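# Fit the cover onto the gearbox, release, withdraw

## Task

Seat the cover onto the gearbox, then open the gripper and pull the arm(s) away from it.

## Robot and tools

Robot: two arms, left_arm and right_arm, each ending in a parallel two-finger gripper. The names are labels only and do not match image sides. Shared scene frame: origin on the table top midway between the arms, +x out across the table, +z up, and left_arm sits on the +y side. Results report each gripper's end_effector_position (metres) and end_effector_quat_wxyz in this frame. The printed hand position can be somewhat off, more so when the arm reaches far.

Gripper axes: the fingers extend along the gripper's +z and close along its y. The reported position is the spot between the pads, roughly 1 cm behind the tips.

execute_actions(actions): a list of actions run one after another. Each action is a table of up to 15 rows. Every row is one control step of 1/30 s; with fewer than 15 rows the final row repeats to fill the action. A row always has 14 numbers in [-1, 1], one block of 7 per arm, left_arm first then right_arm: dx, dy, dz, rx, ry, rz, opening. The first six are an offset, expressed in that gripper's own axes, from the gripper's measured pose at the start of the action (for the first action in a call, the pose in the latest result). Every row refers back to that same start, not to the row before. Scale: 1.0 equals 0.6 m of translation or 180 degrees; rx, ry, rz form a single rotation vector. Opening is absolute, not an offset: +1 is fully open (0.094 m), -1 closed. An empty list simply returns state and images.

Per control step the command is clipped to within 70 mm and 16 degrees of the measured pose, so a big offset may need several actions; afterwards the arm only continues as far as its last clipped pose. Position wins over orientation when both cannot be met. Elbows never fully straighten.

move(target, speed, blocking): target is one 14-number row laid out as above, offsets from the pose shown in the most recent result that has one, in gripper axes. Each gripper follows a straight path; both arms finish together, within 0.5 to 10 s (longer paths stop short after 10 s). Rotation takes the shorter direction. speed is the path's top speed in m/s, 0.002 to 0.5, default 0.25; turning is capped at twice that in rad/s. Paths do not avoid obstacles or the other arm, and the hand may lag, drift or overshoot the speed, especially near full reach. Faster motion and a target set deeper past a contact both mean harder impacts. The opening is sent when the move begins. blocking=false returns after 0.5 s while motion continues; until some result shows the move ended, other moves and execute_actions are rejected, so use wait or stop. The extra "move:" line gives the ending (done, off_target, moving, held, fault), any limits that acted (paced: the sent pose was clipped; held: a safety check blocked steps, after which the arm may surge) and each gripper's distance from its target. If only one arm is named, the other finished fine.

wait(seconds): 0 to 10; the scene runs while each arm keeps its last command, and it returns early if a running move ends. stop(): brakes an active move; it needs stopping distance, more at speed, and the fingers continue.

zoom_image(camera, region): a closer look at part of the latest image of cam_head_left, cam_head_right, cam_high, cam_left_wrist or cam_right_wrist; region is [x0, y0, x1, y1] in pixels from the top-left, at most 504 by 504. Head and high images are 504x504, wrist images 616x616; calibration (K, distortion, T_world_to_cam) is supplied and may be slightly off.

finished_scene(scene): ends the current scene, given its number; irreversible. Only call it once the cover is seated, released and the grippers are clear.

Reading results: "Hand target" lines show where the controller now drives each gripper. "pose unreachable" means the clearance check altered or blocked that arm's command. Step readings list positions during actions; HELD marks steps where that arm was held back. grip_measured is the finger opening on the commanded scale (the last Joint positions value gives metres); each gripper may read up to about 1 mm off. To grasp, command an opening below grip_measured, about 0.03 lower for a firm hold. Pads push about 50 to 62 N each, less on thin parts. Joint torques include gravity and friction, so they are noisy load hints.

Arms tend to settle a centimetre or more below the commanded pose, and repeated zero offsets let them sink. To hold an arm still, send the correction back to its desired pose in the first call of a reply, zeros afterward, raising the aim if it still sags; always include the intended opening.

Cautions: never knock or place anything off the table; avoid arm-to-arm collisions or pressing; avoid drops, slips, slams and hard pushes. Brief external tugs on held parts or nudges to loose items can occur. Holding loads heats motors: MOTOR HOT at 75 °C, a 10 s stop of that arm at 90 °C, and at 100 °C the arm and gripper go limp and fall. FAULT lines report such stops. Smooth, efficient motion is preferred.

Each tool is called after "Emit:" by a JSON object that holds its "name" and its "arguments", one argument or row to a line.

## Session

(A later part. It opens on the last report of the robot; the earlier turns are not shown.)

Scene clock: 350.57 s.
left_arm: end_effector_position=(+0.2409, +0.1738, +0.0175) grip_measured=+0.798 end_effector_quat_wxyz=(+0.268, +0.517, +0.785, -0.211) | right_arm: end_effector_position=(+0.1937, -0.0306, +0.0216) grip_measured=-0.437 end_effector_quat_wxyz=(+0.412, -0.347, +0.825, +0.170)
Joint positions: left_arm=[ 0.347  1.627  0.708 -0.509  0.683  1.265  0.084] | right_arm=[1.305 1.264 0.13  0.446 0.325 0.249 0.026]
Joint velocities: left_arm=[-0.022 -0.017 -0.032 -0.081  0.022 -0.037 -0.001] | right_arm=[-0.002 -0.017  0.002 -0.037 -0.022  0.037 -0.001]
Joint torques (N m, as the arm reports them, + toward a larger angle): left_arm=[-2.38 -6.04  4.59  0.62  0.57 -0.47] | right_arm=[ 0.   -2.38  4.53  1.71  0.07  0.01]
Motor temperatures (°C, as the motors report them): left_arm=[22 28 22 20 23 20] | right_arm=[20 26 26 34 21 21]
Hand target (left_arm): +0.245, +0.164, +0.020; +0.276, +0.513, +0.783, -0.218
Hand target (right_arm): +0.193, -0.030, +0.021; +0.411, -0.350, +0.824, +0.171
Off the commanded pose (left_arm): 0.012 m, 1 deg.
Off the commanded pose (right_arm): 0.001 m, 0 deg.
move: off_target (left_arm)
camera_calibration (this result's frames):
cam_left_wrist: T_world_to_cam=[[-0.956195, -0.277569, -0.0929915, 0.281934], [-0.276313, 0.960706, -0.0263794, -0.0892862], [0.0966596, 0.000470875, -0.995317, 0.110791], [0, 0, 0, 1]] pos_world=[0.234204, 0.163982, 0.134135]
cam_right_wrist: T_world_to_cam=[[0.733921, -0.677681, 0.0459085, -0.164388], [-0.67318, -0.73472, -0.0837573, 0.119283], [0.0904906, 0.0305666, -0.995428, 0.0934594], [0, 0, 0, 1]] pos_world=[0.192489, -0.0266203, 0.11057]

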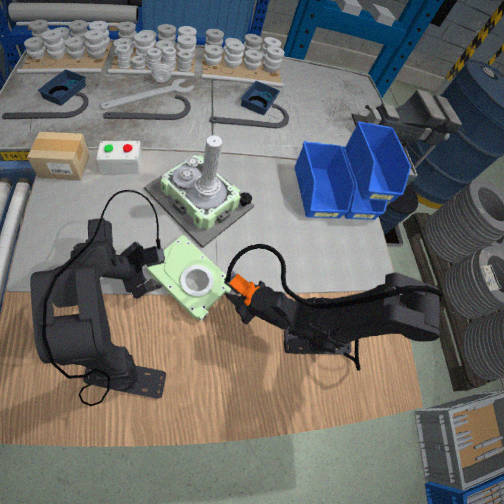

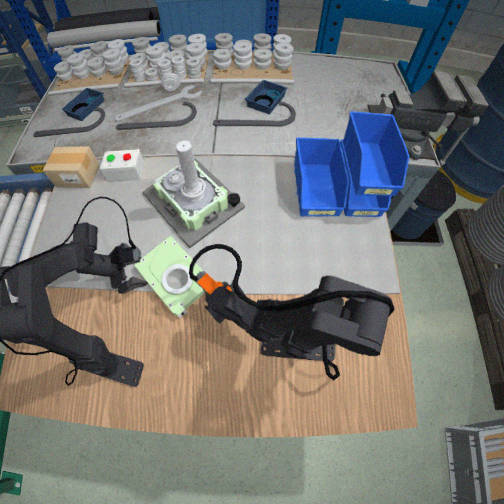

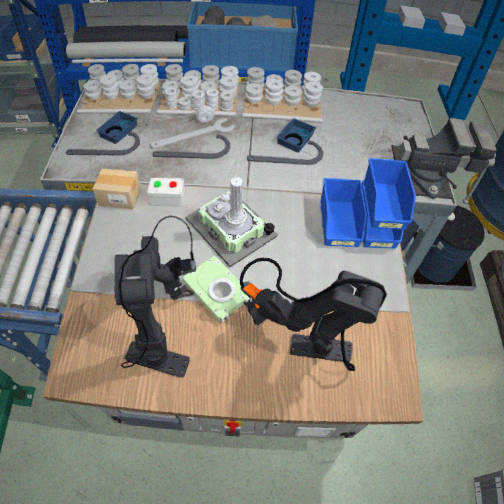

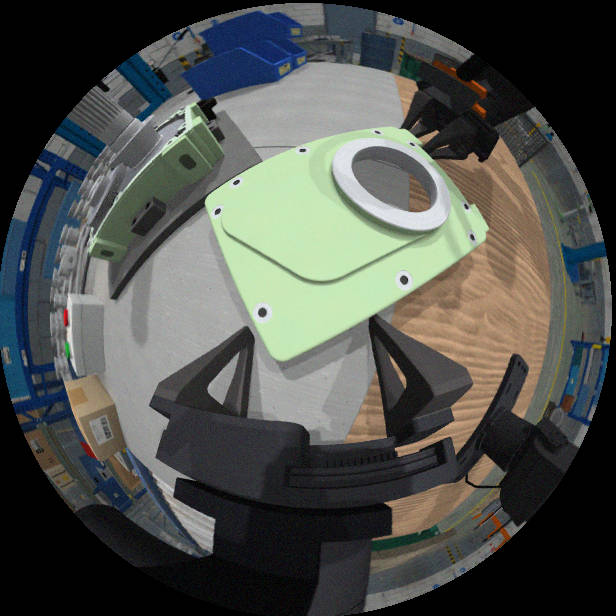

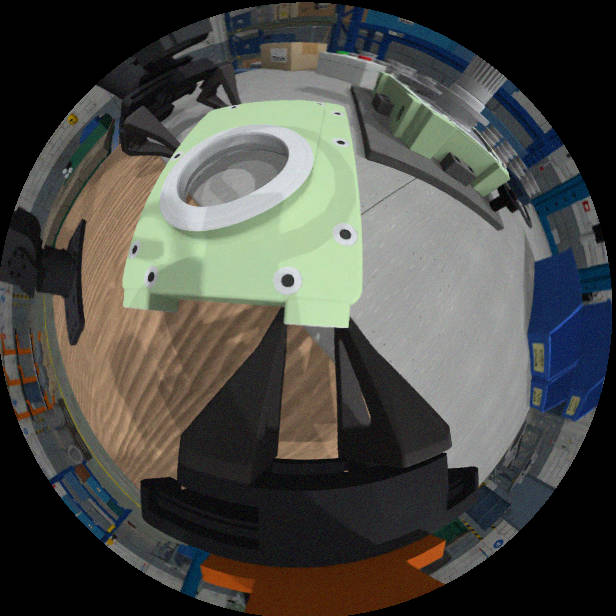

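Emit:
{"name": "execute_actions", "arguments": {
  "actions": [
    [[-0.02,-0.019,0.018,0,0,0,0.8,-0.017,0.018,0.023,0,0,0,-0.6]],
    [[-0.02,-0.019,0.018,0,0,0,0.8,-0.017,0.018,0.023,0,0,0,-0.6]],
    [[-0.052,-0.021,-0.02,0,0,0,0.8,-0.057,0.018,-0.007,0,0,0,-0.6]],
    [[-0.052,-0.021,-0.02,0,0,0,0.8,-0.057,0.018,-0.007,0,0,0,-0.6]]
  ]
}}

Scene clock: 357.77 s.
left_arm: end_effector_position=(+0.2467, +0.1757, +0.0258) grip_measured=+0.800 end_effector_quat_wxyz=(+0.206, +0.518, +0.828, -0.059) | right_arm: end_effector_position=(+0.2051, -0.0188, +0.0280) grip_measured=-0.437 end_effector_quat_wxyz=(+0.365, -0.339, +0.861, +0.106)
Joint positions: left_arm=[ 0.132  1.46   0.694 -0.487  0.296  1.004  0.085] | right_arm=[1.313 1.325 0.365 0.09  0.377 0.32  0.026]
Joint velocities: left_arm=[-0.007 -0.012 -0.002  0.007 -0.051  0.066 -0.   ] | right_arm=[ 0.002  0.002  0.012  0.007 -0.081  0.022 -0.001]
Joint torques (N m, as the arm reports them, + toward a larger angle): left_arm=[-2.2  -8.45  7.31  0.23  1.32 -0.2 ] | right_arm=[ 0.54 -5.25  8.41  1.76  0.24 -0.07]
Motor temperatures (°C, as the motors report them): left_arm=[22 28 23 21 23 20] | right_arm=[20 26 26 34 21 21]
Hand target (left_arm): +0.244, +0.151, +0.046; +0.233, +0.524, +0.813, -0.105
Hand target (right_arm): +0.212, +0.001, +0.054; +0.396, -0.331, +0.846, +0.132
Off the commanded pose (left_arm): 0.034 m, 7 deg.
Off the commanded pose (right_arm): 0.034 m, 5 deg.
Step readings (end_effector_position; steps 1 to 15: 1st action; 16 to 30: 2nd action; 31 to 45: 3rd action; 46 to 60: 4th action):
0: left_arm (+0.2409, +0.1737, +0.0175) | right_arm (+0.1938, -0.0307, +0.0216)
1: left_arm (+0.2406, +0.1729, +0.0174) | right_arm (+0.1943, -0.0303, +0.0210)
2: left_arm (+0.2403, +0.1716, +0.0172) | right_arm (+0.1961, -0.0283, +0.0211)
4: left_arm (+0.2408, +0.1691, +0.0164) | right_arm (+0.1997, -0.0251, +0.0211)
8: left_arm (+0.2426, +0.1702, +0.0158) | right_arm (+0.2010, -0.0241, +0.0212)
15: left_arm (+0.2428, +0.1704, +0.0156) | right_arm (+0.2012, -0.0239, +0.0213)
16: left_arm (+0.2428, +0.1699, +0.0156) | right_arm (+0.2019, -0.0235, +0.0211)
17: left_arm (+0.2435, +0.1708, +0.0158) | right_arm (+0.2034, -0.0227, +0.0212)
19: left_arm (+0.2464, +0.1728, +0.0167) | right_arm (+0.2055, -0.0210, +0.0213)
23: left_arm (+0.2482, +0.1741, +0.0168) | right_arm (+0.2068, -0.0198, +0.0213)
30: left_arm (+0.2483, +0.1743, +0.0168) | right_arm (+0.2070, -0.0196, +0.0213)
31: left_arm (+0.2489, +0.1744, +0.0183) | right_arm (+0.2072, -0.0187, +0.0237)
32: left_arm (+0.2489, +0.1743, +0.0195) | right_arm (+0.2064, -0.0186, +0.0247)
34: left_arm (+0.2489, +0.1737, +0.0222) | right_arm (+0.2060, -0.0196, +0.0252)
38: left_arm (+0.2486, +0.1745, +0.0229) | right_arm (+0.2060, -0.0196, +0.0259)
45: left_arm (+0.2485, +0.1746, +0.0230) | right_arm (+0.2057, -0.0196, +0.0256)
46: left_arm (+0.2483, +0.1741, +0.0233) | right_arm (+0.2053, -0.0189, +0.0259)
47: left_arm (+0.2479, +0.1742, +0.0235) | right_arm (+0.2053, -0.0188, +0.0263)
49: left_arm (+0.2472, +0.1747, +0.0248) | right_arm (+0.2053, -0.0188, +0.0268)
53: left_arm (+0.2468, +0.1755, +0.0253) | right_arm (+0.2052, -0.0187, +0.0278)
60: end_effector_position above
camera_calibration (this result's frames):
cam_left_wrist: T_world_to_cam=[[-0.920362, -0.320375, -0.22426, 0.290893], [-0.373667, 0.889598, 0.262657, -0.0601986], [0.115353, 0.325538, -0.938466, 0.0553566], [0, 0, 0, 1]] pos_world=[0.238847, 0.128727, 0.132998]
cam_right_wrist: T_world_to_cam=[[0.685367, -0.721433, 0.0990312, -0.157387], [-0.727887, -0.682686, 0.0641955, 0.144241], [0.0212945, -0.116081, -0.993011, 0.109772], [0, 0, 0, 1]] pos_world=[0.210521, -0.00233079, 0.115332]

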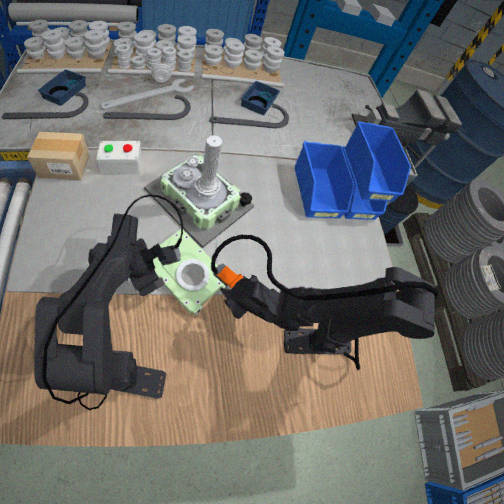

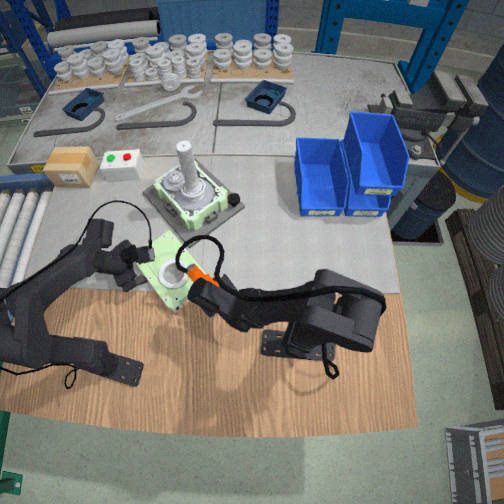

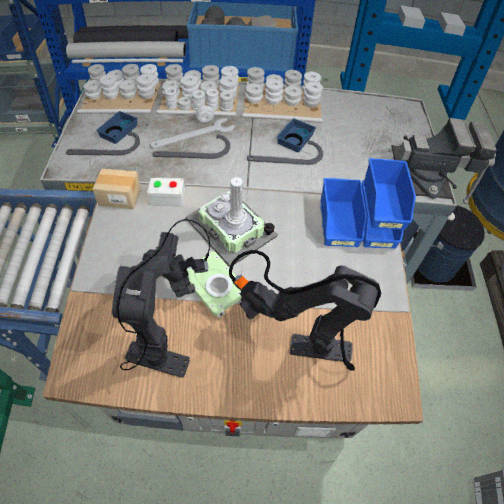

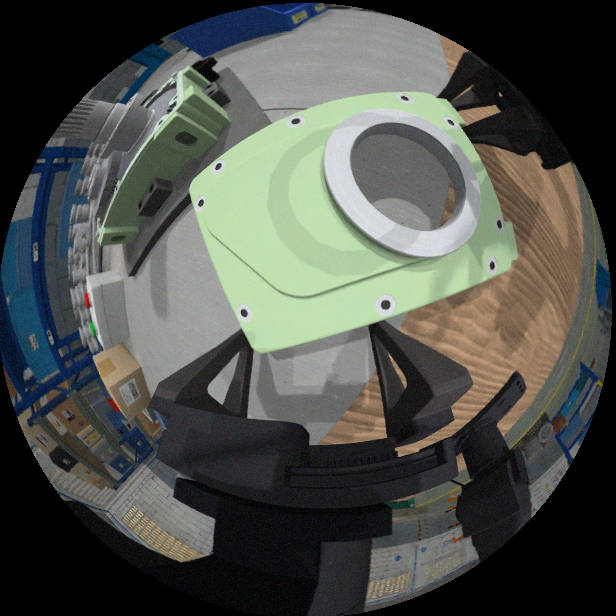

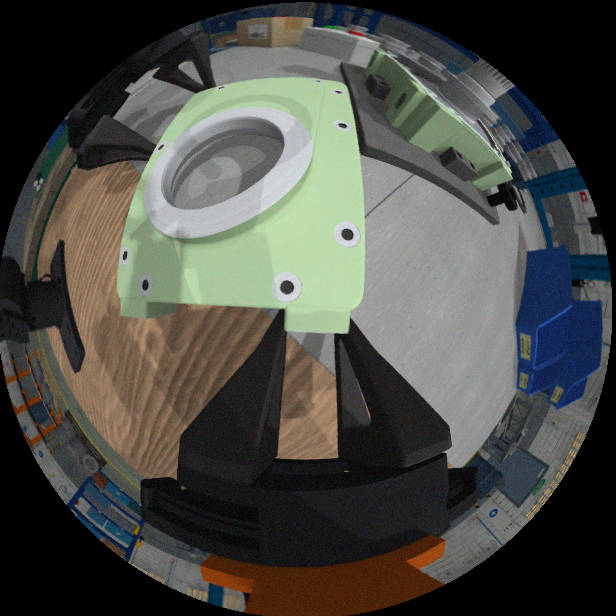

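Emit:
{"name": "execute_actions", "arguments": {
  "actions": [
    [[-0.052,-0.013,-0.056,0.03,-0.07,0,0.8,-0.069,0.014,-0.032,-0.02,-0.05,0,-0.6]],
    [[-0.052,-0.013,-0.056,0.02,-0.07,0,0.8,-0.069,0.014,-0.032,-0.01,-0.05,0,-0.6]]
  ]
}}

Scene clock: 369.40 s.
left_arm: end_effector_position=(+0.2315, +0.1520, +0.0849) grip_measured=+0.800 end_effector_quat_wxyz=(+0.307, +0.499, +0.780, -0.220) | right_arm: end_effector_position=(+0.2024, -0.0203, +0.0551) grip_measured=-0.437 end_effector_quat_wxyz=(+0.395, -0.357, +0.838, +0.120)
Joint positions: left_arm=[ 0.295  1.376  0.739 -0.668  0.736  1.134  0.085] | right_arm=[1.323 1.179 0.35  0.038 0.383 0.253 0.026]
Joint velocities: left_arm=[-0.007 -0.022  0.002 -0.037  0.051  0.022  0.001] | right_arm=[ 0.017 -0.017  0.012  0.066 -0.022  0.051 -0.   ]
Joint torques (N m, as the arm reports them, + toward a larger angle): left_arm=[ 0.69 -6.18  7.31  0.33  0.69  0.08] | right_arm=[ 1.23 -6.17  6.17  2.49  0.37 -0.11]
Motor temperatures (°C, as the motors report them): left_arm=[22 28 23 21 24 20] | right_arm=[20 27 27 34 21 21]
Hand target (left_arm): +0.234, +0.150, +0.099; +0.323, +0.502, +0.769, -0.226
Hand target (right_arm): +0.206, -0.003, +0.086; +0.440, -0.344, +0.814, +0.158
Off the commanded pose (left_arm): 0.015 m, 2 deg.
Off the commanded pose (right_arm): 0.036 m, 8 deg.
Step readings (end_effector_position; steps 1 to 15: 1st action; 16 to 30: 2nd action):
0: left_arm (+0.2466, +0.1756, +0.0258) | right_arm (+0.2051, -0.0189, +0.0279)
1: left_arm (+0.2466, +0.1761, +0.0274) | right_arm (+0.2047, -0.0183, +0.0300)
2: left_arm (+0.2459, +0.1767, +0.0311) | right_arm (+0.2042, -0.0184, +0.0335)
4: left_arm (+0.2450, +0.1768, +0.0403) | right_arm (+0.2044, -0.0175, +0.0408)
8: left_arm (+0.2405, +0.1705, +0.0479) | right_arm (+0.2041, -0.0188, +0.0425)
15: left_arm (+0.2389, +0.1609, +0.0541) | right_arm (+0.2039, -0.0192, +0.0427)
16: left_arm (+0.2381, +0.1590, +0.0571) | right_arm (+0.2040, -0.0192, +0.0440)
17: left_arm (+0.2367, +0.1590, +0.0617) | right_arm (+0.2038, -0.0197, +0.0463)
19: left_arm (+0.2369, +0.1615, +0.0713) | right_arm (+0.2032, -0.0196, +0.0514)
23: left_arm (+0.2368, +0.1576, +0.0818) | right_arm (+0.2028, -0.0196, +0.0552)
30: end_effector_position above
camera_calibration (this result's frames):
cam_left_wrist: T_world_to_cam=[[-0.940945, -0.317478, -0.117601, 0.277789], [-0.306373, 0.946292, -0.103286, -0.0534821], [0.144076, -0.0611563, -0.987675, 0.176598], [0, 0, 0, 1]] pos_world=[0.219555, 0.149602, 0.201566]
cam_right_wrist: T_world_to_cam=[[0.715189, -0.688918, 0.117889, -0.165708], [-0.693352, -0.720584, -0.00463069, 0.135604], [0.0881391, -0.0784267, -0.993016, 0.123811], [0, 0, 0, 1]] pos_world=[0.201622, -0.00673497, 0.143109]

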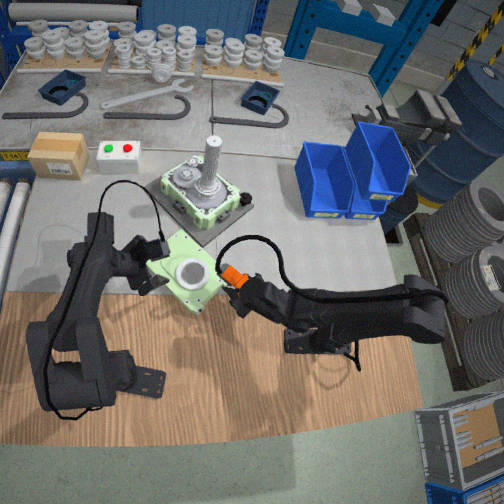

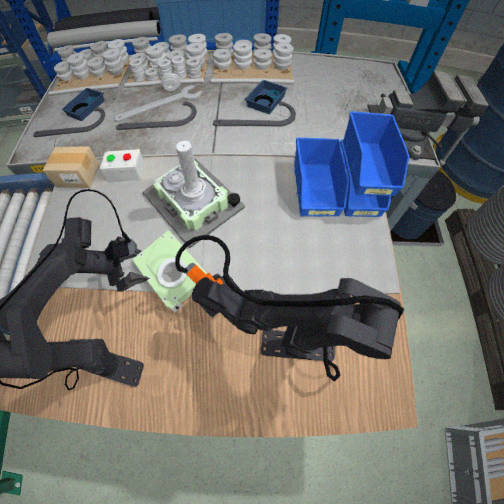

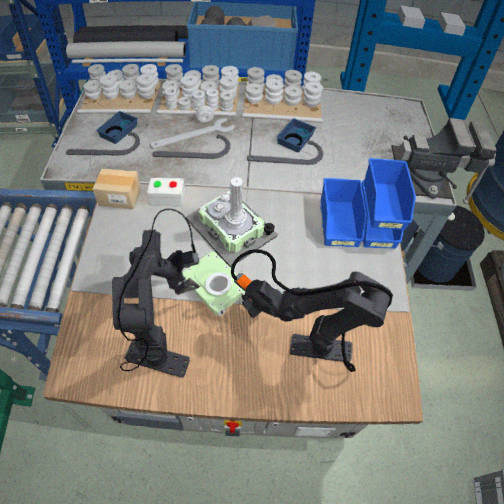

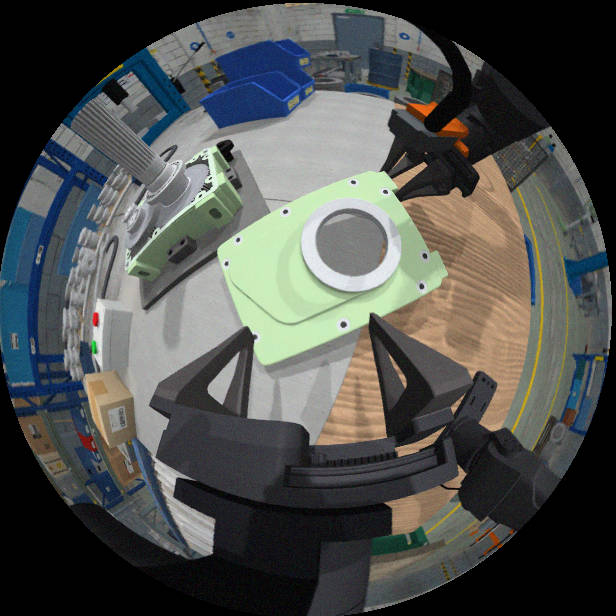

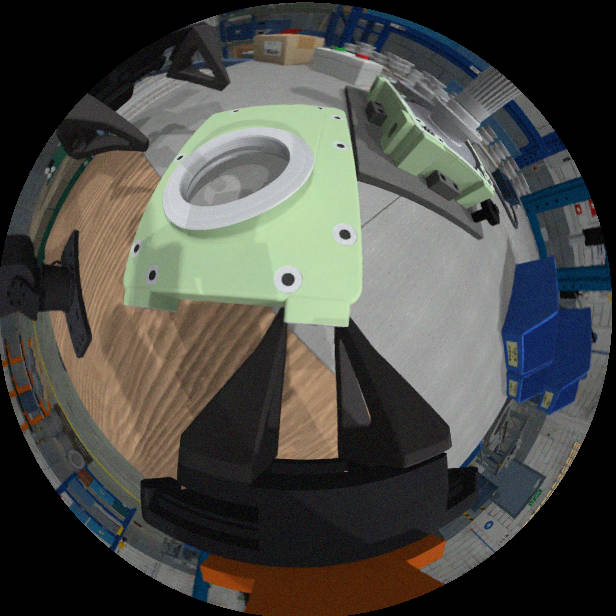

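Emit:
{"name": "execute_actions", "arguments": {
  "actions": [
    [[0.05,0,-0.1,0,0,0,0.8,-0.097,-0.008,-0.041,-0.02,-0.045,0,-0.6]],
    [[0.05,0,-0.1,0,0,0,0.8,-0.097,-0.008,-0.041,-0.01,-0.045,0,-0.6]],
    [[0,0,0,0,0,0,0.8,-0.097,-0.008,-0.041,-0.01,-0.045,0,-0.6]]
  ]
}}

Scene clock: 381.43 s.
left_arm: end_effector_position=(+0.1870, +0.2695, +0.1178) grip_measured=+0.800 end_effector_quat_wxyz=(+0.303, +0.491, +0.794, -0.191) | right_arm: end_effector_position=(+0.2046, -0.0478, +0.0983) grip_measured=-0.437 end_effector_quat_wxyz=(+0.376, -0.416, +0.820, +0.115)
Joint positions: left_arm=[ 0.857  1.423  0.941 -1.269  0.714  1.834  0.085] | right_arm=[ 1.182  0.919  0.449 -0.318  0.224  0.046  0.026]
Joint velocities: left_arm=[-0.002  0.012 -0.002 -0.081 -0.037 -0.022 -0.001] | right_arm=[-0.012 -0.002 -0.002 -0.095 -0.022 -0.022 -0.001]
Joint torques (N m, as the arm reports them, + toward a larger angle): left_arm=[ 0.01 -4.7   4.91 -0.25  0.48 -0.02] | right_arm=[-0.61 -4.83 10.23  2.39 -0.02 -0.09]
Motor temperatures (°C, as the motors report them): left_arm=[22 28 24 21 23 20] | right_arm=[20 27 27 36 21 21]
Hand target (left_arm): +0.188, +0.269, +0.119; +0.307, +0.489, +0.793, -0.192
Hand target (right_arm): +0.215, -0.029, +0.146; +0.435, -0.396, +0.793, +0.157
Off the commanded pose (left_arm): 0.002 m, 0 deg.
Off the commanded pose (right_arm): 0.053 m, 9 deg.
Step readings (end_effector_position; steps 1 to 15: 1st action; 16 to 30: 2nd action; 31 to 45: 3rd action):
0: left_arm (+0.2300, +0.1506, +0.0857) | right_arm (+0.2024, -0.0203, +0.0551)
1: left_arm (+0.2289, +0.1551, +0.0866) | right_arm (+0.2027, -0.0212, +0.0561)
2: left_arm (+0.2272, +0.1682, +0.0873) | right_arm (+0.2042, -0.0243, +0.0591)
4: left_arm (+0.2255, +0.1962, +0.0897) | right_arm (+0.2057, -0.0285, +0.0656)
8: left_arm (+0.2209, +0.2144, +0.0977) | right_arm (+0.2057, -0.0312, +0.0707)
15: left_arm (+0.2106, +0.2113, +0.1017) | right_arm (+0.2042, -0.0337, +0.0702)
16: left_arm (+0.2083, +0.2156, +0.1030) | right_arm (+0.2043, -0.0343, +0.0714)
17: left_arm (+0.2054, +0.2286, +0.1054) | right_arm (+0.2052, -0.0363, +0.0738)
19: left_arm (+0.2032, +0.2577, +0.1120) | right_arm (+0.2061, -0.0381, +0.0802)
23: left_arm (+0.1994, +0.2764, +0.1208) | right_arm (+0.2059, -0.0396, +0.0854)
30: left_arm (+0.1880, +0.2689, +0.1187) | right_arm (+0.2044, -0.0420, +0.0847)
31: left_arm (+0.1877, +0.2688, +0.1186) | right_arm (+0.2044, -0.0426, +0.0856)
32: left_arm (+0.1875, +0.2690, +0.1184) | right_arm (+0.2051, -0.0441, +0.0878)
34: left_arm (+0.1873, +0.2692, +0.1182) | right_arm (+0.2061, -0.0450, +0.0943)
38: left_arm (+0.1871, +0.2694, +0.1179) | right_arm (+0.2061, -0.0457, +0.0993)
45: end_effector_position above
camera_calibration (this result's frames):
cam_left_wrist: T_world_to_cam=[[-0.925043, -0.351508, -0.144003, 0.286384], [-0.34637, 0.936167, -0.060161, -0.169804], [0.155958, -0.00577309, -0.987747, 0.205509], [0, 0, 0, 1]] pos_world=[0.174052, 0.260818, 0.234015]
cam_right_wrist: T_world_to_cam=[[0.786981, -0.5959, 0.159889, -0.205747], [-0.608692, -0.792216, 0.0434513, 0.0920269], [0.100774, -0.131519, -0.986178, 0.158562], [0, 0, 0, 1]] pos_world=[0.201956, -0.0288459, 0.185269]

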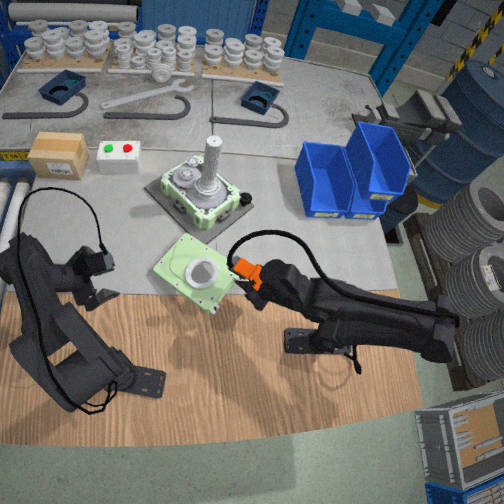

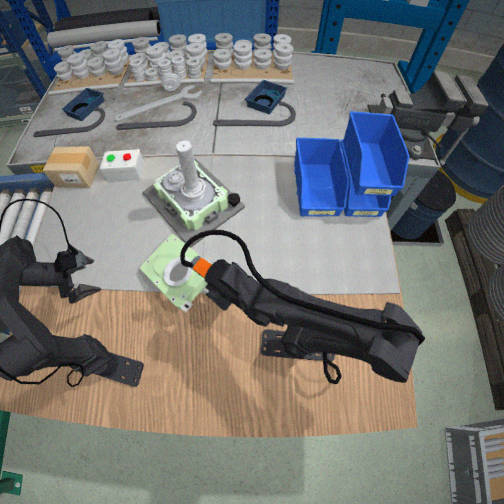

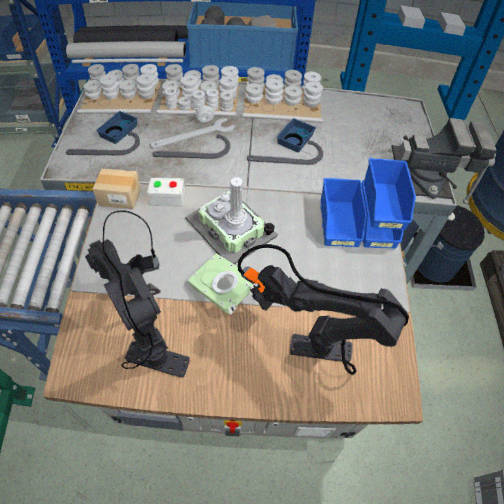

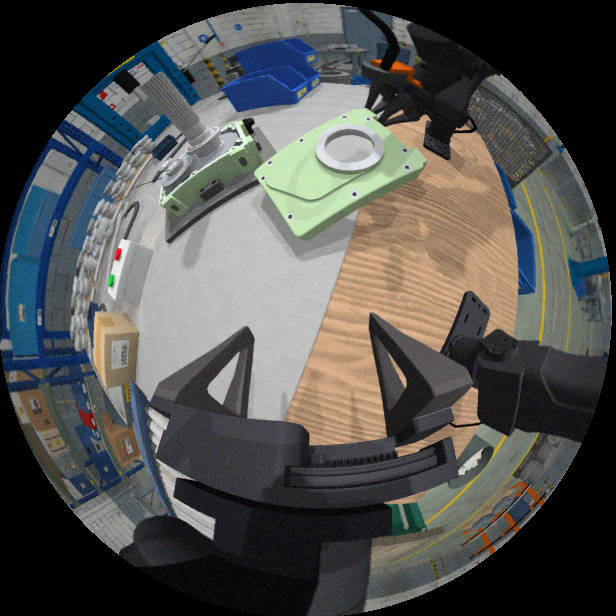

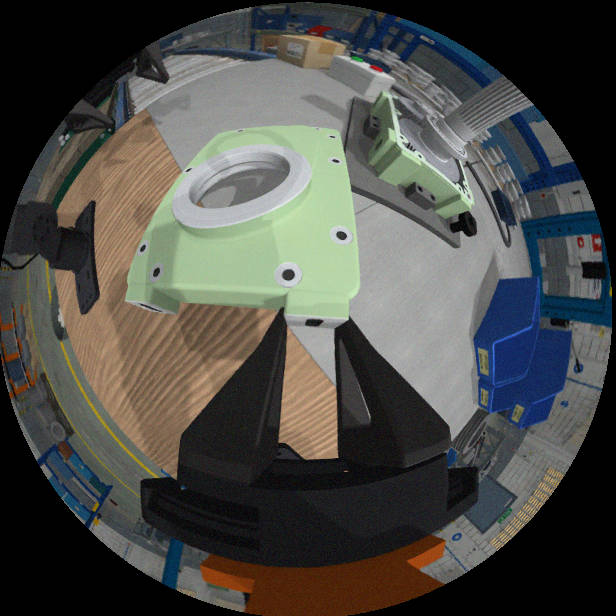

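Emit:
{"name": "execute_actions", "arguments": {
  "actions": [
    [[0,0,0,0,0,0,0.8,-0.18,0,-0.048,0,-0.02,0.02,-0.6]],
    [[0,0,0,0,0,0,0.8,-0.17,0,-0.06,0,-0.02,0.02,-0.6]]
  ]
}}

Scene clock: 386.30 s.
left_arm: end_effector_position=(+0.1853, +0.2711, +0.1158) grip_measured=+0.800 end_effector_quat_wxyz=(+0.296, +0.493, +0.796, -0.189) | right_arm: end_effector_position=(+0.2383, +0.0171, +0.2325) grip_measured=-0.437 end_effector_quat_wxyz=(+0.345, -0.391, +0.846, +0.115)
Joint positions: left_arm=[ 0.857  1.423  0.941 -1.269  0.697  1.834  0.085] | right_arm=[ 1.182  1.272  1.214 -0.795  0.217  0.13   0.026]
Joint velocities: left_arm=[-0.007 -0.017 -0.012 -0.022 -0.051 -0.051 -0.002] | right_arm=[ 0.002 -0.007  0.007 -0.11   0.051  0.007  0.   ]
Joint torques (N m, as the arm reports them, + toward a larger angle): left_arm=[ 0.02 -4.59  4.98 -0.28  0.47  0.  ] | right_arm=[-0.13 -4.75  9.79  2.05  0.2   0.06]
Motor temperatures (°C, as the motors report them): left_arm=[22 28 24 20 23 20] | right_arm=[20 27 28 36 21 21]
Hand target (left_arm): +0.186, +0.270, +0.117; +0.299, +0.492, +0.795, -0.190
Hand target (right_arm): +0.246, +0.027, +0.263; +0.384, -0.372, +0.834, +0.139
Off the commanded pose (left_arm): 0.001 m, 0 deg.
Off the commanded pose (right_arm): 0.034 m, 6 deg.
Step readings (end_effector_position; steps 1 to 15: 1st action; 16 to 30: 2nd action):
0: left_arm (+0.1869, +0.2695, +0.1177) | right_arm (+0.2044, -0.0480, +0.0980)
1: left_arm (+0.1868, +0.2696, +0.1176) | right_arm (+0.2043, -0.0479, +0.0999)
2: left_arm (+0.1867, +0.2698, +0.1174) | right_arm (+0.2046, -0.0475, +0.1032)
4: left_arm (+0.1864, +0.2700, +0.1172) | right_arm (+0.2087, -0.0398, +0.1209)
8: left_arm (+0.1862, +0.2702, +0.1169) | right_arm (+0.2200, -0.0180, +0.1611)
15: left_arm (+0.1861, +0.2703, +0.1168) | right_arm (+0.2226, -0.0140, +0.1671)
16: left_arm (+0.1860, +0.2704, +0.1167) | right_arm (+0.2220, -0.0137, +0.1692)
17: left_arm (+0.1858, +0.2706, +0.1165) | right_arm (+0.2227, -0.0122, +0.1737)
19: left_arm (+0.1856, +0.2708, +0.1162) | right_arm (+0.2287, -0.0010, +0.1937)
23: left_arm (+0.1854, +0.2710, +0.1160) | right_arm (+0.2392, +0.0187, +0.2296)
30: end_effector_position above
camera_calibration (this result's frames):
cam_left_wrist: T_world_to_cam=[[-0.927582, -0.346767, -0.139085, 0.28371], [-0.344025, 0.937925, -0.0440799, -0.174806], [0.145737, 0.00696088, -0.989299, 0.202477], [0, 0, 0, 1]] pos_world=[0.173518, 0.260927, 0.232064]
cam_right_wrist: T_world_to_cam=[[0.762657, -0.637504, 0.109286, -0.196746], [-0.646558, -0.756056, 0.101691, 0.152962], [0.0177981, -0.148215, -0.988795, 0.316704], [0, 0, 0, 1]] pos_world=[0.243311, 0.0371622, 0.319102]

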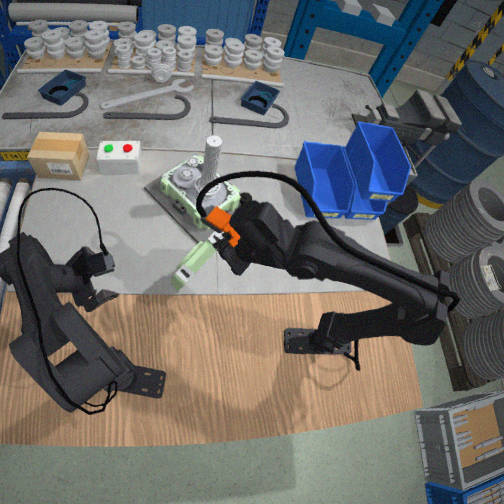

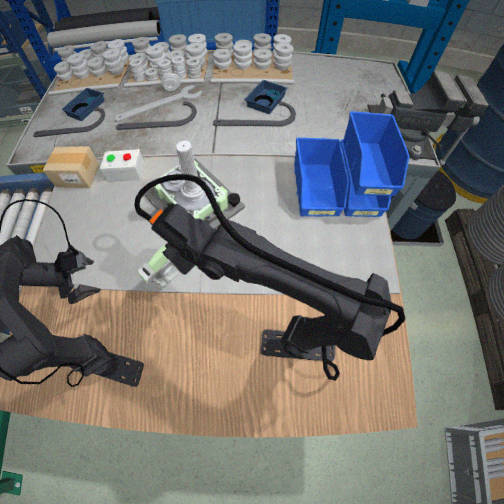

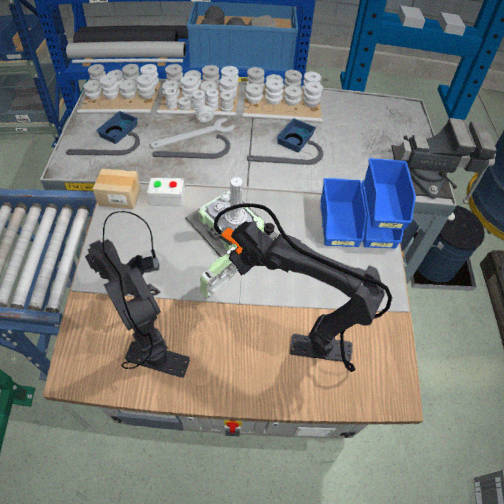

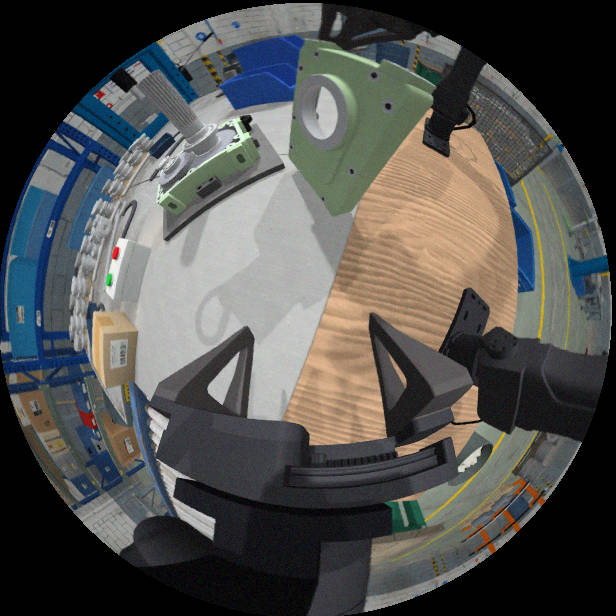

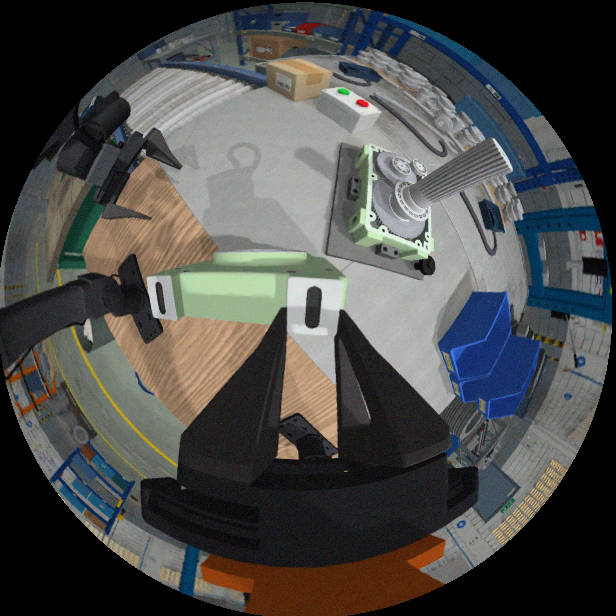

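Emit:
{"name": "execute_actions", "arguments": {
  "actions": [
    [[0,0,0,0,0,0,0.6,-0.069,-0.053,-0.044,0,-0.033,0,-0.6]],
    [[0,0,0,0,0,0,0.6,-0.069,-0.053,-0.044,0,-0.033,0,-0.6]],
    [[0,0,0,0,0,0,0.6,-0.069,-0.053,-0.044,0,-0.033,0,-0.6]],
    [[-0.083,-0.05,0.045,0,0,0,0.6,-0.051,-0.003,-0.024,0,-0.033,0,-0.6]],
    [[-0.083,-0.05,0.045,0,0,0,0.6,-0.051,-0.003,-0.024,0,-0.033,0,-0.6]],
    [[-0.083,-0.05,0.045,-0.08,0,-0.09,0.6,-0.051,-0.003,-0.024,0,-0.033,0,-0.6]],
    [[0,0,0,0,0,0,0.6,-0.051,-0.003,-0.024,0,-0.033,0,-0.6]]
  ]
}}

Scene clock: 402.23 s.
left_arm: end_effector_position=(+0.1482, +0.0848, +0.1330) grip_measured=+0.602 end_effector_quat_wxyz=(+0.263, +0.416, +0.853, -0.173) | right_arm: end_effector_position=(+0.2876, -0.0597, +0.2402) grip_measured=-0.437 end_effector_quat_wxyz=(+0.243, -0.426, +0.870, +0.048)
Joint positions: left_arm=[-0.306  0.895  0.697 -0.802  0.307  0.312  0.075] | right_arm=[ 0.835  1.38   1.464 -1.154  0.039 -0.189  0.026]
Joint velocities: left_arm=[ 0.002 -0.012 -0.007  0.022 -0.022  0.037 -0.001] | right_arm=[-0.002  0.007  0.002 -0.095 -0.125  0.037  0.   ]
Joint torques (N m, as the arm reports them, + toward a larger angle): left_arm=[ 0.38 -1.03  6.06  1.04  0.19  0.04] | right_arm=[ 0.21 -5.28  9.48  1.73 -0.13  0.03]
Motor temperatures (°C, as the motors report them): left_arm=[22 27 23 20 23 20] | right_arm=[20 27 30 36 21 21]
Hand target (left_arm): +0.148, +0.085, +0.133; +0.263, +0.417, +0.852, -0.174
Hand target (right_arm): +0.297, -0.046, +0.268; +0.291, -0.422, +0.856, +0.070
Off the commanded pose (left_arm): 0.000 m, 0 deg.
Off the commanded pose (right_arm): 0.033 m, 6 deg.
Step readings (end_effector_position; steps 1 to 15: 1st action; 16 to 30: 2nd action; 31 to 45: 3rd action; 46 to 60: 4th action; 61 to 75: 5th action; 76 to 90: 6th action; 91 to 105: 7th action):
0: left_arm (+0.1853, +0.2711, +0.1158) | right_arm (+0.2380, +0.0165, +0.2323)
1: left_arm (+0.1851, +0.2712, +0.1157) | right_arm (+0.2392, +0.0152, +0.2333)
2: left_arm (+0.1850, +0.2714, +0.1155) | right_arm (+0.2416, +0.0124, +0.2338)
4: left_arm (+0.1848, +0.2716, +0.1153) | right_arm (+0.2490, +0.0033, +0.2346)
8: left_arm (+0.1846, +0.2718, +0.1150) | right_arm (+0.2556, -0.0071, +0.2361)
15: left_arm (+0.1845, +0.2719, +0.1149) | right_arm (+0.2540, -0.0068, +0.2365)
16: left_arm (+0.1843, +0.2720, +0.1148) | right_arm (+0.2550, -0.0083, +0.2374)
17: left_arm (+0.1842, +0.2722, +0.1146) | right_arm (+0.2572, -0.0117, +0.2378)
19: left_arm (+0.1840, +0.2724, +0.1144) | right_arm (+0.2646, -0.0199, +0.2397)
23: left_arm (+0.1837, +0.2726, +0.1141) | right_arm (+0.2719, -0.0351, +0.2400)
30: left_arm (+0.1836, +0.2727, +0.1140) | right_arm (+0.2700, -0.0356, +0.2403)
31: left_arm (+0.1835, +0.2728, +0.1139) | right_arm (+0.2707, -0.0373, +0.2409)
32: left_arm (+0.1833, +0.2730, +0.1137) | right_arm (+0.2733, -0.0407, +0.2416)
34: left_arm (+0.1831, +0.2732, +0.1134) | right_arm (+0.2814, -0.0471, +0.2445)
38: left_arm (+0.1829, +0.2734, +0.1132) | right_arm (+0.2892, -0.0608, +0.2443)
45: left_arm (+0.1828, +0.2735, +0.1131) | right_arm (+0.2842, -0.0624, +0.2421)
46: left_arm (+0.1832, +0.2694, +0.1118) | right_arm (+0.2834, -0.0630, +0.2408)
47: left_arm (+0.1816, +0.2567, +0.1100) | right_arm (+0.2834, -0.0634, +0.2403)
49: left_arm (+0.1724, +0.2275, +0.1125) | right_arm (+0.2841, -0.0629, +0.2403)
53: left_arm (+0.1705, +0.2118, +0.1201) | right_arm (+0.2842, -0.0627, +0.2403)
60: left_arm (+0.1758, +0.2129, +0.1201) | right_arm (+0.2841, -0.0628, +0.2404)
61: left_arm (+0.1759, +0.2083, +0.1192) | right_arm (+0.2841, -0.0629, +0.2402)
62: left_arm (+0.1735, +0.1940, +0.1189) | right_arm (+0.2842, -0.0627, +0.2403)
64: left_arm (+0.1623, +0.1664, +0.1226) | right_arm (+0.2850, -0.0621, +0.2403)
68: left_arm (+0.1608, +0.1507, +0.1286) | right_arm (+0.2853, -0.0618, +0.2403)
75: left_arm (+0.1685, +0.1521, +0.1280) | right_arm (+0.2852, -0.0619, +0.2402)
76: left_arm (+0.1685, +0.1476, +0.1272) | right_arm (+0.2852, -0.0619, +0.2403)
77: left_arm (+0.1638, +0.1332, +0.1273) | right_arm (+0.2853, -0.0618, +0.2402)
79: left_arm (+0.1469, +0.1059, +0.1305) | right_arm (+0.2861, -0.0611, +0.2402)
83: left_arm (+0.1435, +0.0881, +0.1363) | right_arm (+0.2865, -0.0607, +0.2402)
90: left_arm (+0.1481, +0.0850, +0.1332) | right_arm (+0.2864, -0.0608, +0.2403)
91: left_arm (+0.1481, +0.0847, +0.1331) | right_arm (+0.2864, -0.0608, +0.2404)
92: left_arm (+0.1482, +0.0848, +0.1330) | right_arm (+0.2865, -0.0607, +0.2403)
94: left_arm (+0.1482, +0.0848, +0.1330) | right_arm (+0.2873, -0.0599, +0.2402)
98: left_arm (+0.1482, +0.0848, +0.1330) | right_arm (+0.2877, -0.0596, +0.2402)
105: end_effector_position above
camera_calibration (this result's frames):
cam_left_wrist: T_world_to_cam=[[-0.862186, -0.502587, -0.0635666, 0.180547], [-0.50496, 0.862679, 0.0282831, 0.00856752], [0.0406229, 0.0564839, -0.997577, 0.238706], [0, 0, 0, 1]] pos_world=[0.150294, 0.0698663, 0.249362]
cam_right_wrist: T_world_to_cam=[[0.789544, -0.596092, 0.145925, -0.298228], [-0.605106, -0.716527, 0.347039, 0.0574797], [-0.102308, -0.362303, -0.926428, 0.318877], [0, 0, 0, 1]] pos_world=[0.302869, -0.0210558, 0.318988]

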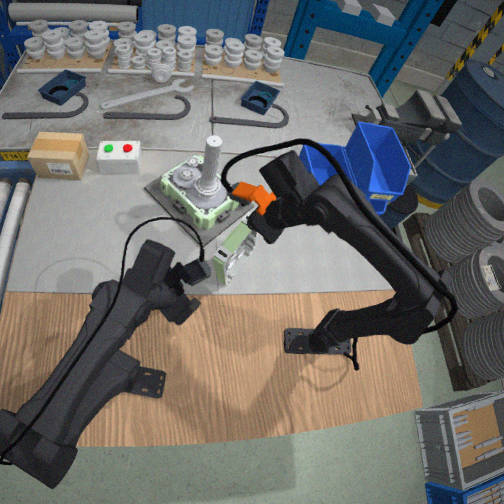

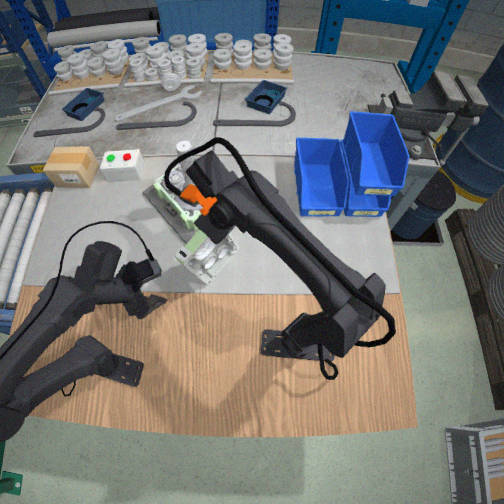

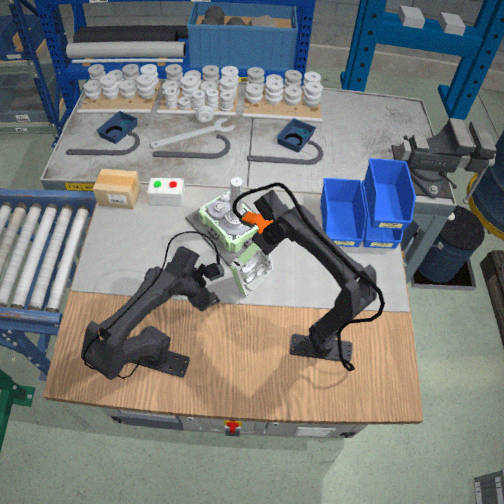

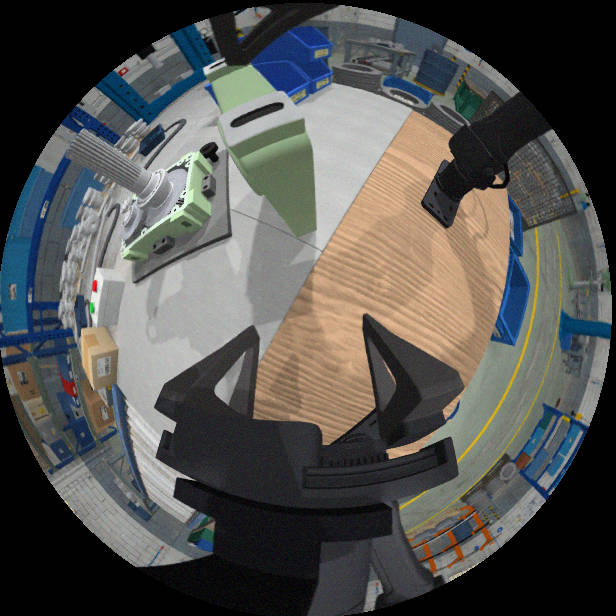

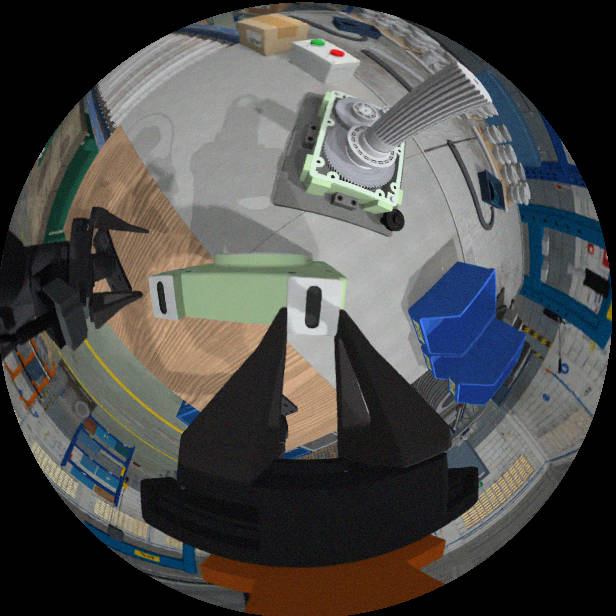

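Emit:
{"name": "execute_actions", "arguments": {
  "actions": [
    [[0,0,0,0,0,0,0.6,-0.055,-0.053,-0.045,0,-0.075,0.01,-0.6]],
    [[0,0,0,0,0,0,0.6,-0.058,-0.053,-0.043,0,-0.075,0.01,-0.6]],
    [[-0.1,0.015,0.073,-0.03,-0.08,-0.03,0.6,-0.051,-0.003,-0.026,0,-0.05,0,-0.6]],
    [[-0.01,0,0,-0.03,-0.09,-0.02,0.6,-0.051,-0.003,-0.024,0,-0.036,0,-0.6]],
    [[-0.01,0,0,-0.03,-0.09,-0.01,0.6,-0.051,-0.003,-0.024,0,-0.036,0,-0.6]]
  ]
}}

Scene clock: 417.83 s.
left_arm: end_effector_position=(+0.1786, +0.0460, +0.1055) grip_measured=+0.602 end_effector_quat_wxyz=(+0.542, +0.249, +0.776, -0.205) | right_arm: end_effector_position=(+0.3195, -0.1127, +0.2360) grip_measured=-0.437 end_effector_quat_wxyz=(+0.255, -0.395, +0.880, +0.070)
Joint positions: left_arm=[-0.677  0.799  0.063  0.394 -0.192 -0.119  0.075] | right_arm=[ 0.558  1.335  1.396 -1.109 -0.121 -0.358  0.026]
Joint velocities: left_arm=[-0.007  0.237  0.017  0.374 -0.139  0.022  0.001] | right_arm=[-0.027  0.017 -0.012  0.007 -0.007  0.022 -0.   ]
Joint torques (N m, as the arm reports them, + toward a larger angle): left_arm=[-0.92  0.59  6.38  1.89 -0.17 -0.12] | right_arm=[-0.07 -4.83  9.46  1.78 -0.42  0.15]
Motor temperatures (°C, as the motors report them): left_arm=[22 27 23 22 23 20] | right_arm=[20 27 30 35 21 21]
Hand target (left_arm): +0.184, +0.042, +0.120; +0.565, +0.232, +0.762, -0.214
Hand target (right_arm): +0.330, -0.100, +0.265; +0.304, -0.391, +0.864, +0.092
Off the commanded pose (left_arm): 0.017 m, 4 deg.
Off the commanded pose (right_arm): 0.034 m, 6 deg.
Step readings (end_effector_position; steps 1 to 15: 1st action; 16 to 30: 2nd action; 31 to 45: 3rd action; 46 to 60: 4th action; 61 to 75: 5th action):
0: left_arm (+0.1482, +0.0848, +0.1330) | right_arm (+0.2876, -0.0597, +0.2402)
1: left_arm (+0.1482, +0.0848, +0.1330) | right_arm (+0.2889, -0.0606, +0.2413)
2: left_arm (+0.1482, +0.0848, +0.1330) | right_arm (+0.2910, -0.0645, +0.2408)
4: left_arm (+0.1482, +0.0848, +0.1330) | right_arm (+0.2959, -0.0758, +0.2400)
8: left_arm (+0.1482, +0.0848, +0.1330) | right_arm (+0.3056, -0.0877, +0.2423)
15: left_arm (+0.1482, +0.0848, +0.1330) | right_arm (+0.3044, -0.0852, +0.2426)
16: left_arm (+0.1482, +0.0848, +0.1330) | right_arm (+0.3056, -0.0856, +0.2431)
17: left_arm (+0.1482, +0.0848, +0.1330) | right_arm (+0.3081, -0.0894, +0.2428)
19: left_arm (+0.1482, +0.0848, +0.1330) | right_arm (+0.3131, -0.1002, +0.2420)
23: left_arm (+0.1482, +0.0848, +0.1330) | right_arm (+0.3223, -0.1142, +0.2419)
30: left_arm (+0.1482, +0.0848, +0.1330) | right_arm (+0.3210, -0.1120, +0.2416)
31: left_arm (+0.1509, +0.0815, +0.1329) | right_arm (+0.3208, -0.1115, +0.2412)
32: left_arm (+0.1550, +0.0740, +0.1326) | right_arm (+0.3205, -0.1115, +0.2404)
34: left_arm (+0.1598, +0.0613, +0.1277) | right_arm (+0.3194, -0.1119, +0.2374)
38: left_arm (+0.1698, +0.0487, +0.1188) | right_arm (+0.3195, -0.1126, +0.2366)
45: left_arm (+0.1879, +0.0387, +0.1264) | right_arm (+0.3195, -0.1126, +0.2366)
46: left_arm (+0.1905, +0.0374, +0.1274) | right_arm (+0.3193, -0.1127, +0.2362)
47: left_arm (+0.1892, +0.0376, +0.1264) | right_arm (+0.3195, -0.1127, +0.2360)
49: left_arm (+0.1783, +0.0420, +0.1130) | right_arm (+0.3195, -0.1127, +0.2360)
53: left_arm (+0.1712, +0.0469, +0.0963) | right_arm (+0.3195, -0.1127, +0.2360)
60: left_arm (+0.1829, +0.0425, +0.1146) | right_arm (+0.3195, -0.1127, +0.2360)
61: left_arm (+0.1845, +0.0419, +0.1164) | right_arm (+0.3195, -0.1127, +0.2360)
62: left_arm (+0.1824, +0.0409, +0.1164) | right_arm (+0.3195, -0.1127, +0.2360)
64: left_arm (+0.1728, +0.0425, +0.1006) | right_arm (+0.3195, -0.1127, +0.2360)
68: left_arm (+0.1668, +0.0492, +0.0821) | right_arm (+0.3195, -0.1127, +0.2360)
75: end_effector_position above
camera_calibration (this result's frames):
cam_left_wrist: T_world_to_cam=[[-0.614345, -0.778279, -0.129857, 0.160962], [-0.617827, 0.576848, -0.534355, 0.150834], [0.490785, -0.248049, -0.835226, 0.128688], [0, 0, 0, 1]] pos_world=[0.128917, 0.0701855, 0.208985]
cam_right_wrist: T_world_to_cam=[[0.758021, -0.644205, 0.102001, -0.339371], [-0.640033, -0.704588, 0.306454, 0.062334], [-0.125551, -0.297583, -0.946405, 0.318456], [0, 0, 0, 1]] pos_world=[0.337129, -0.0799381, 0.316902]

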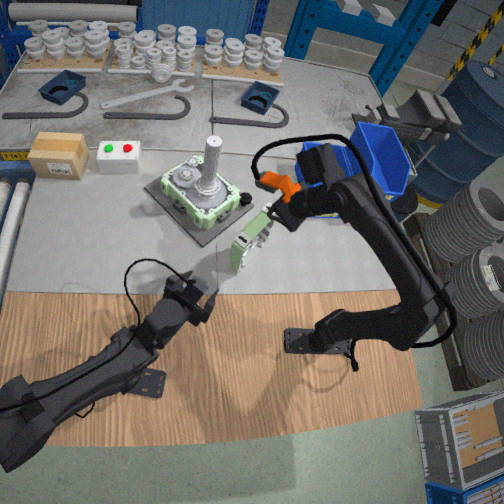

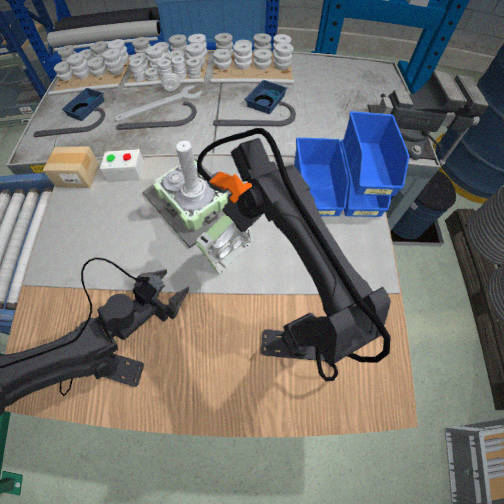

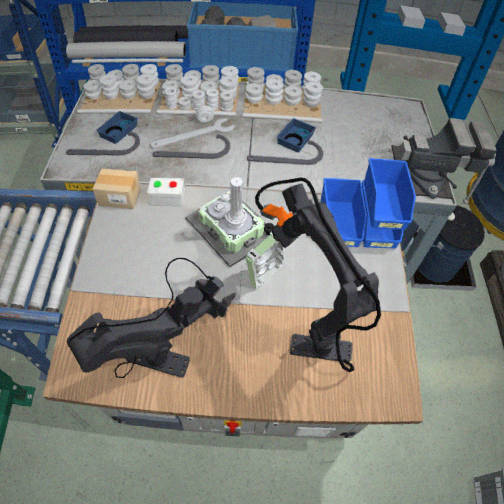

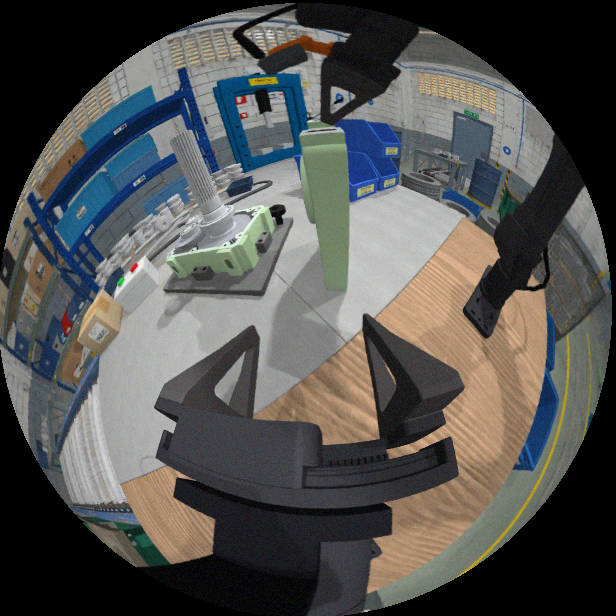

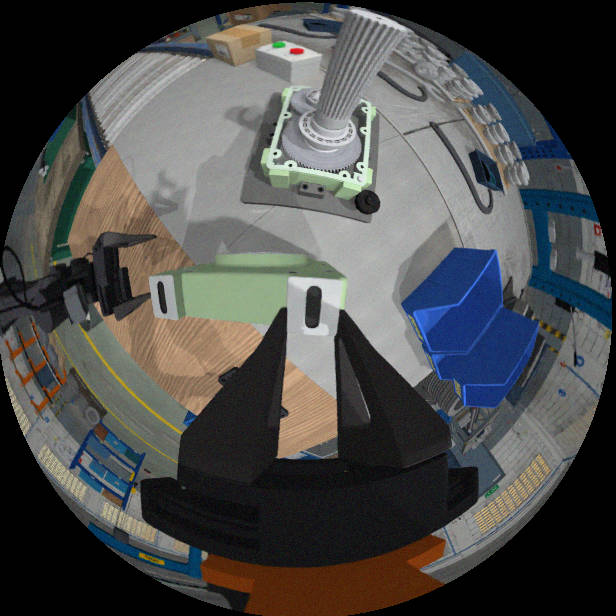

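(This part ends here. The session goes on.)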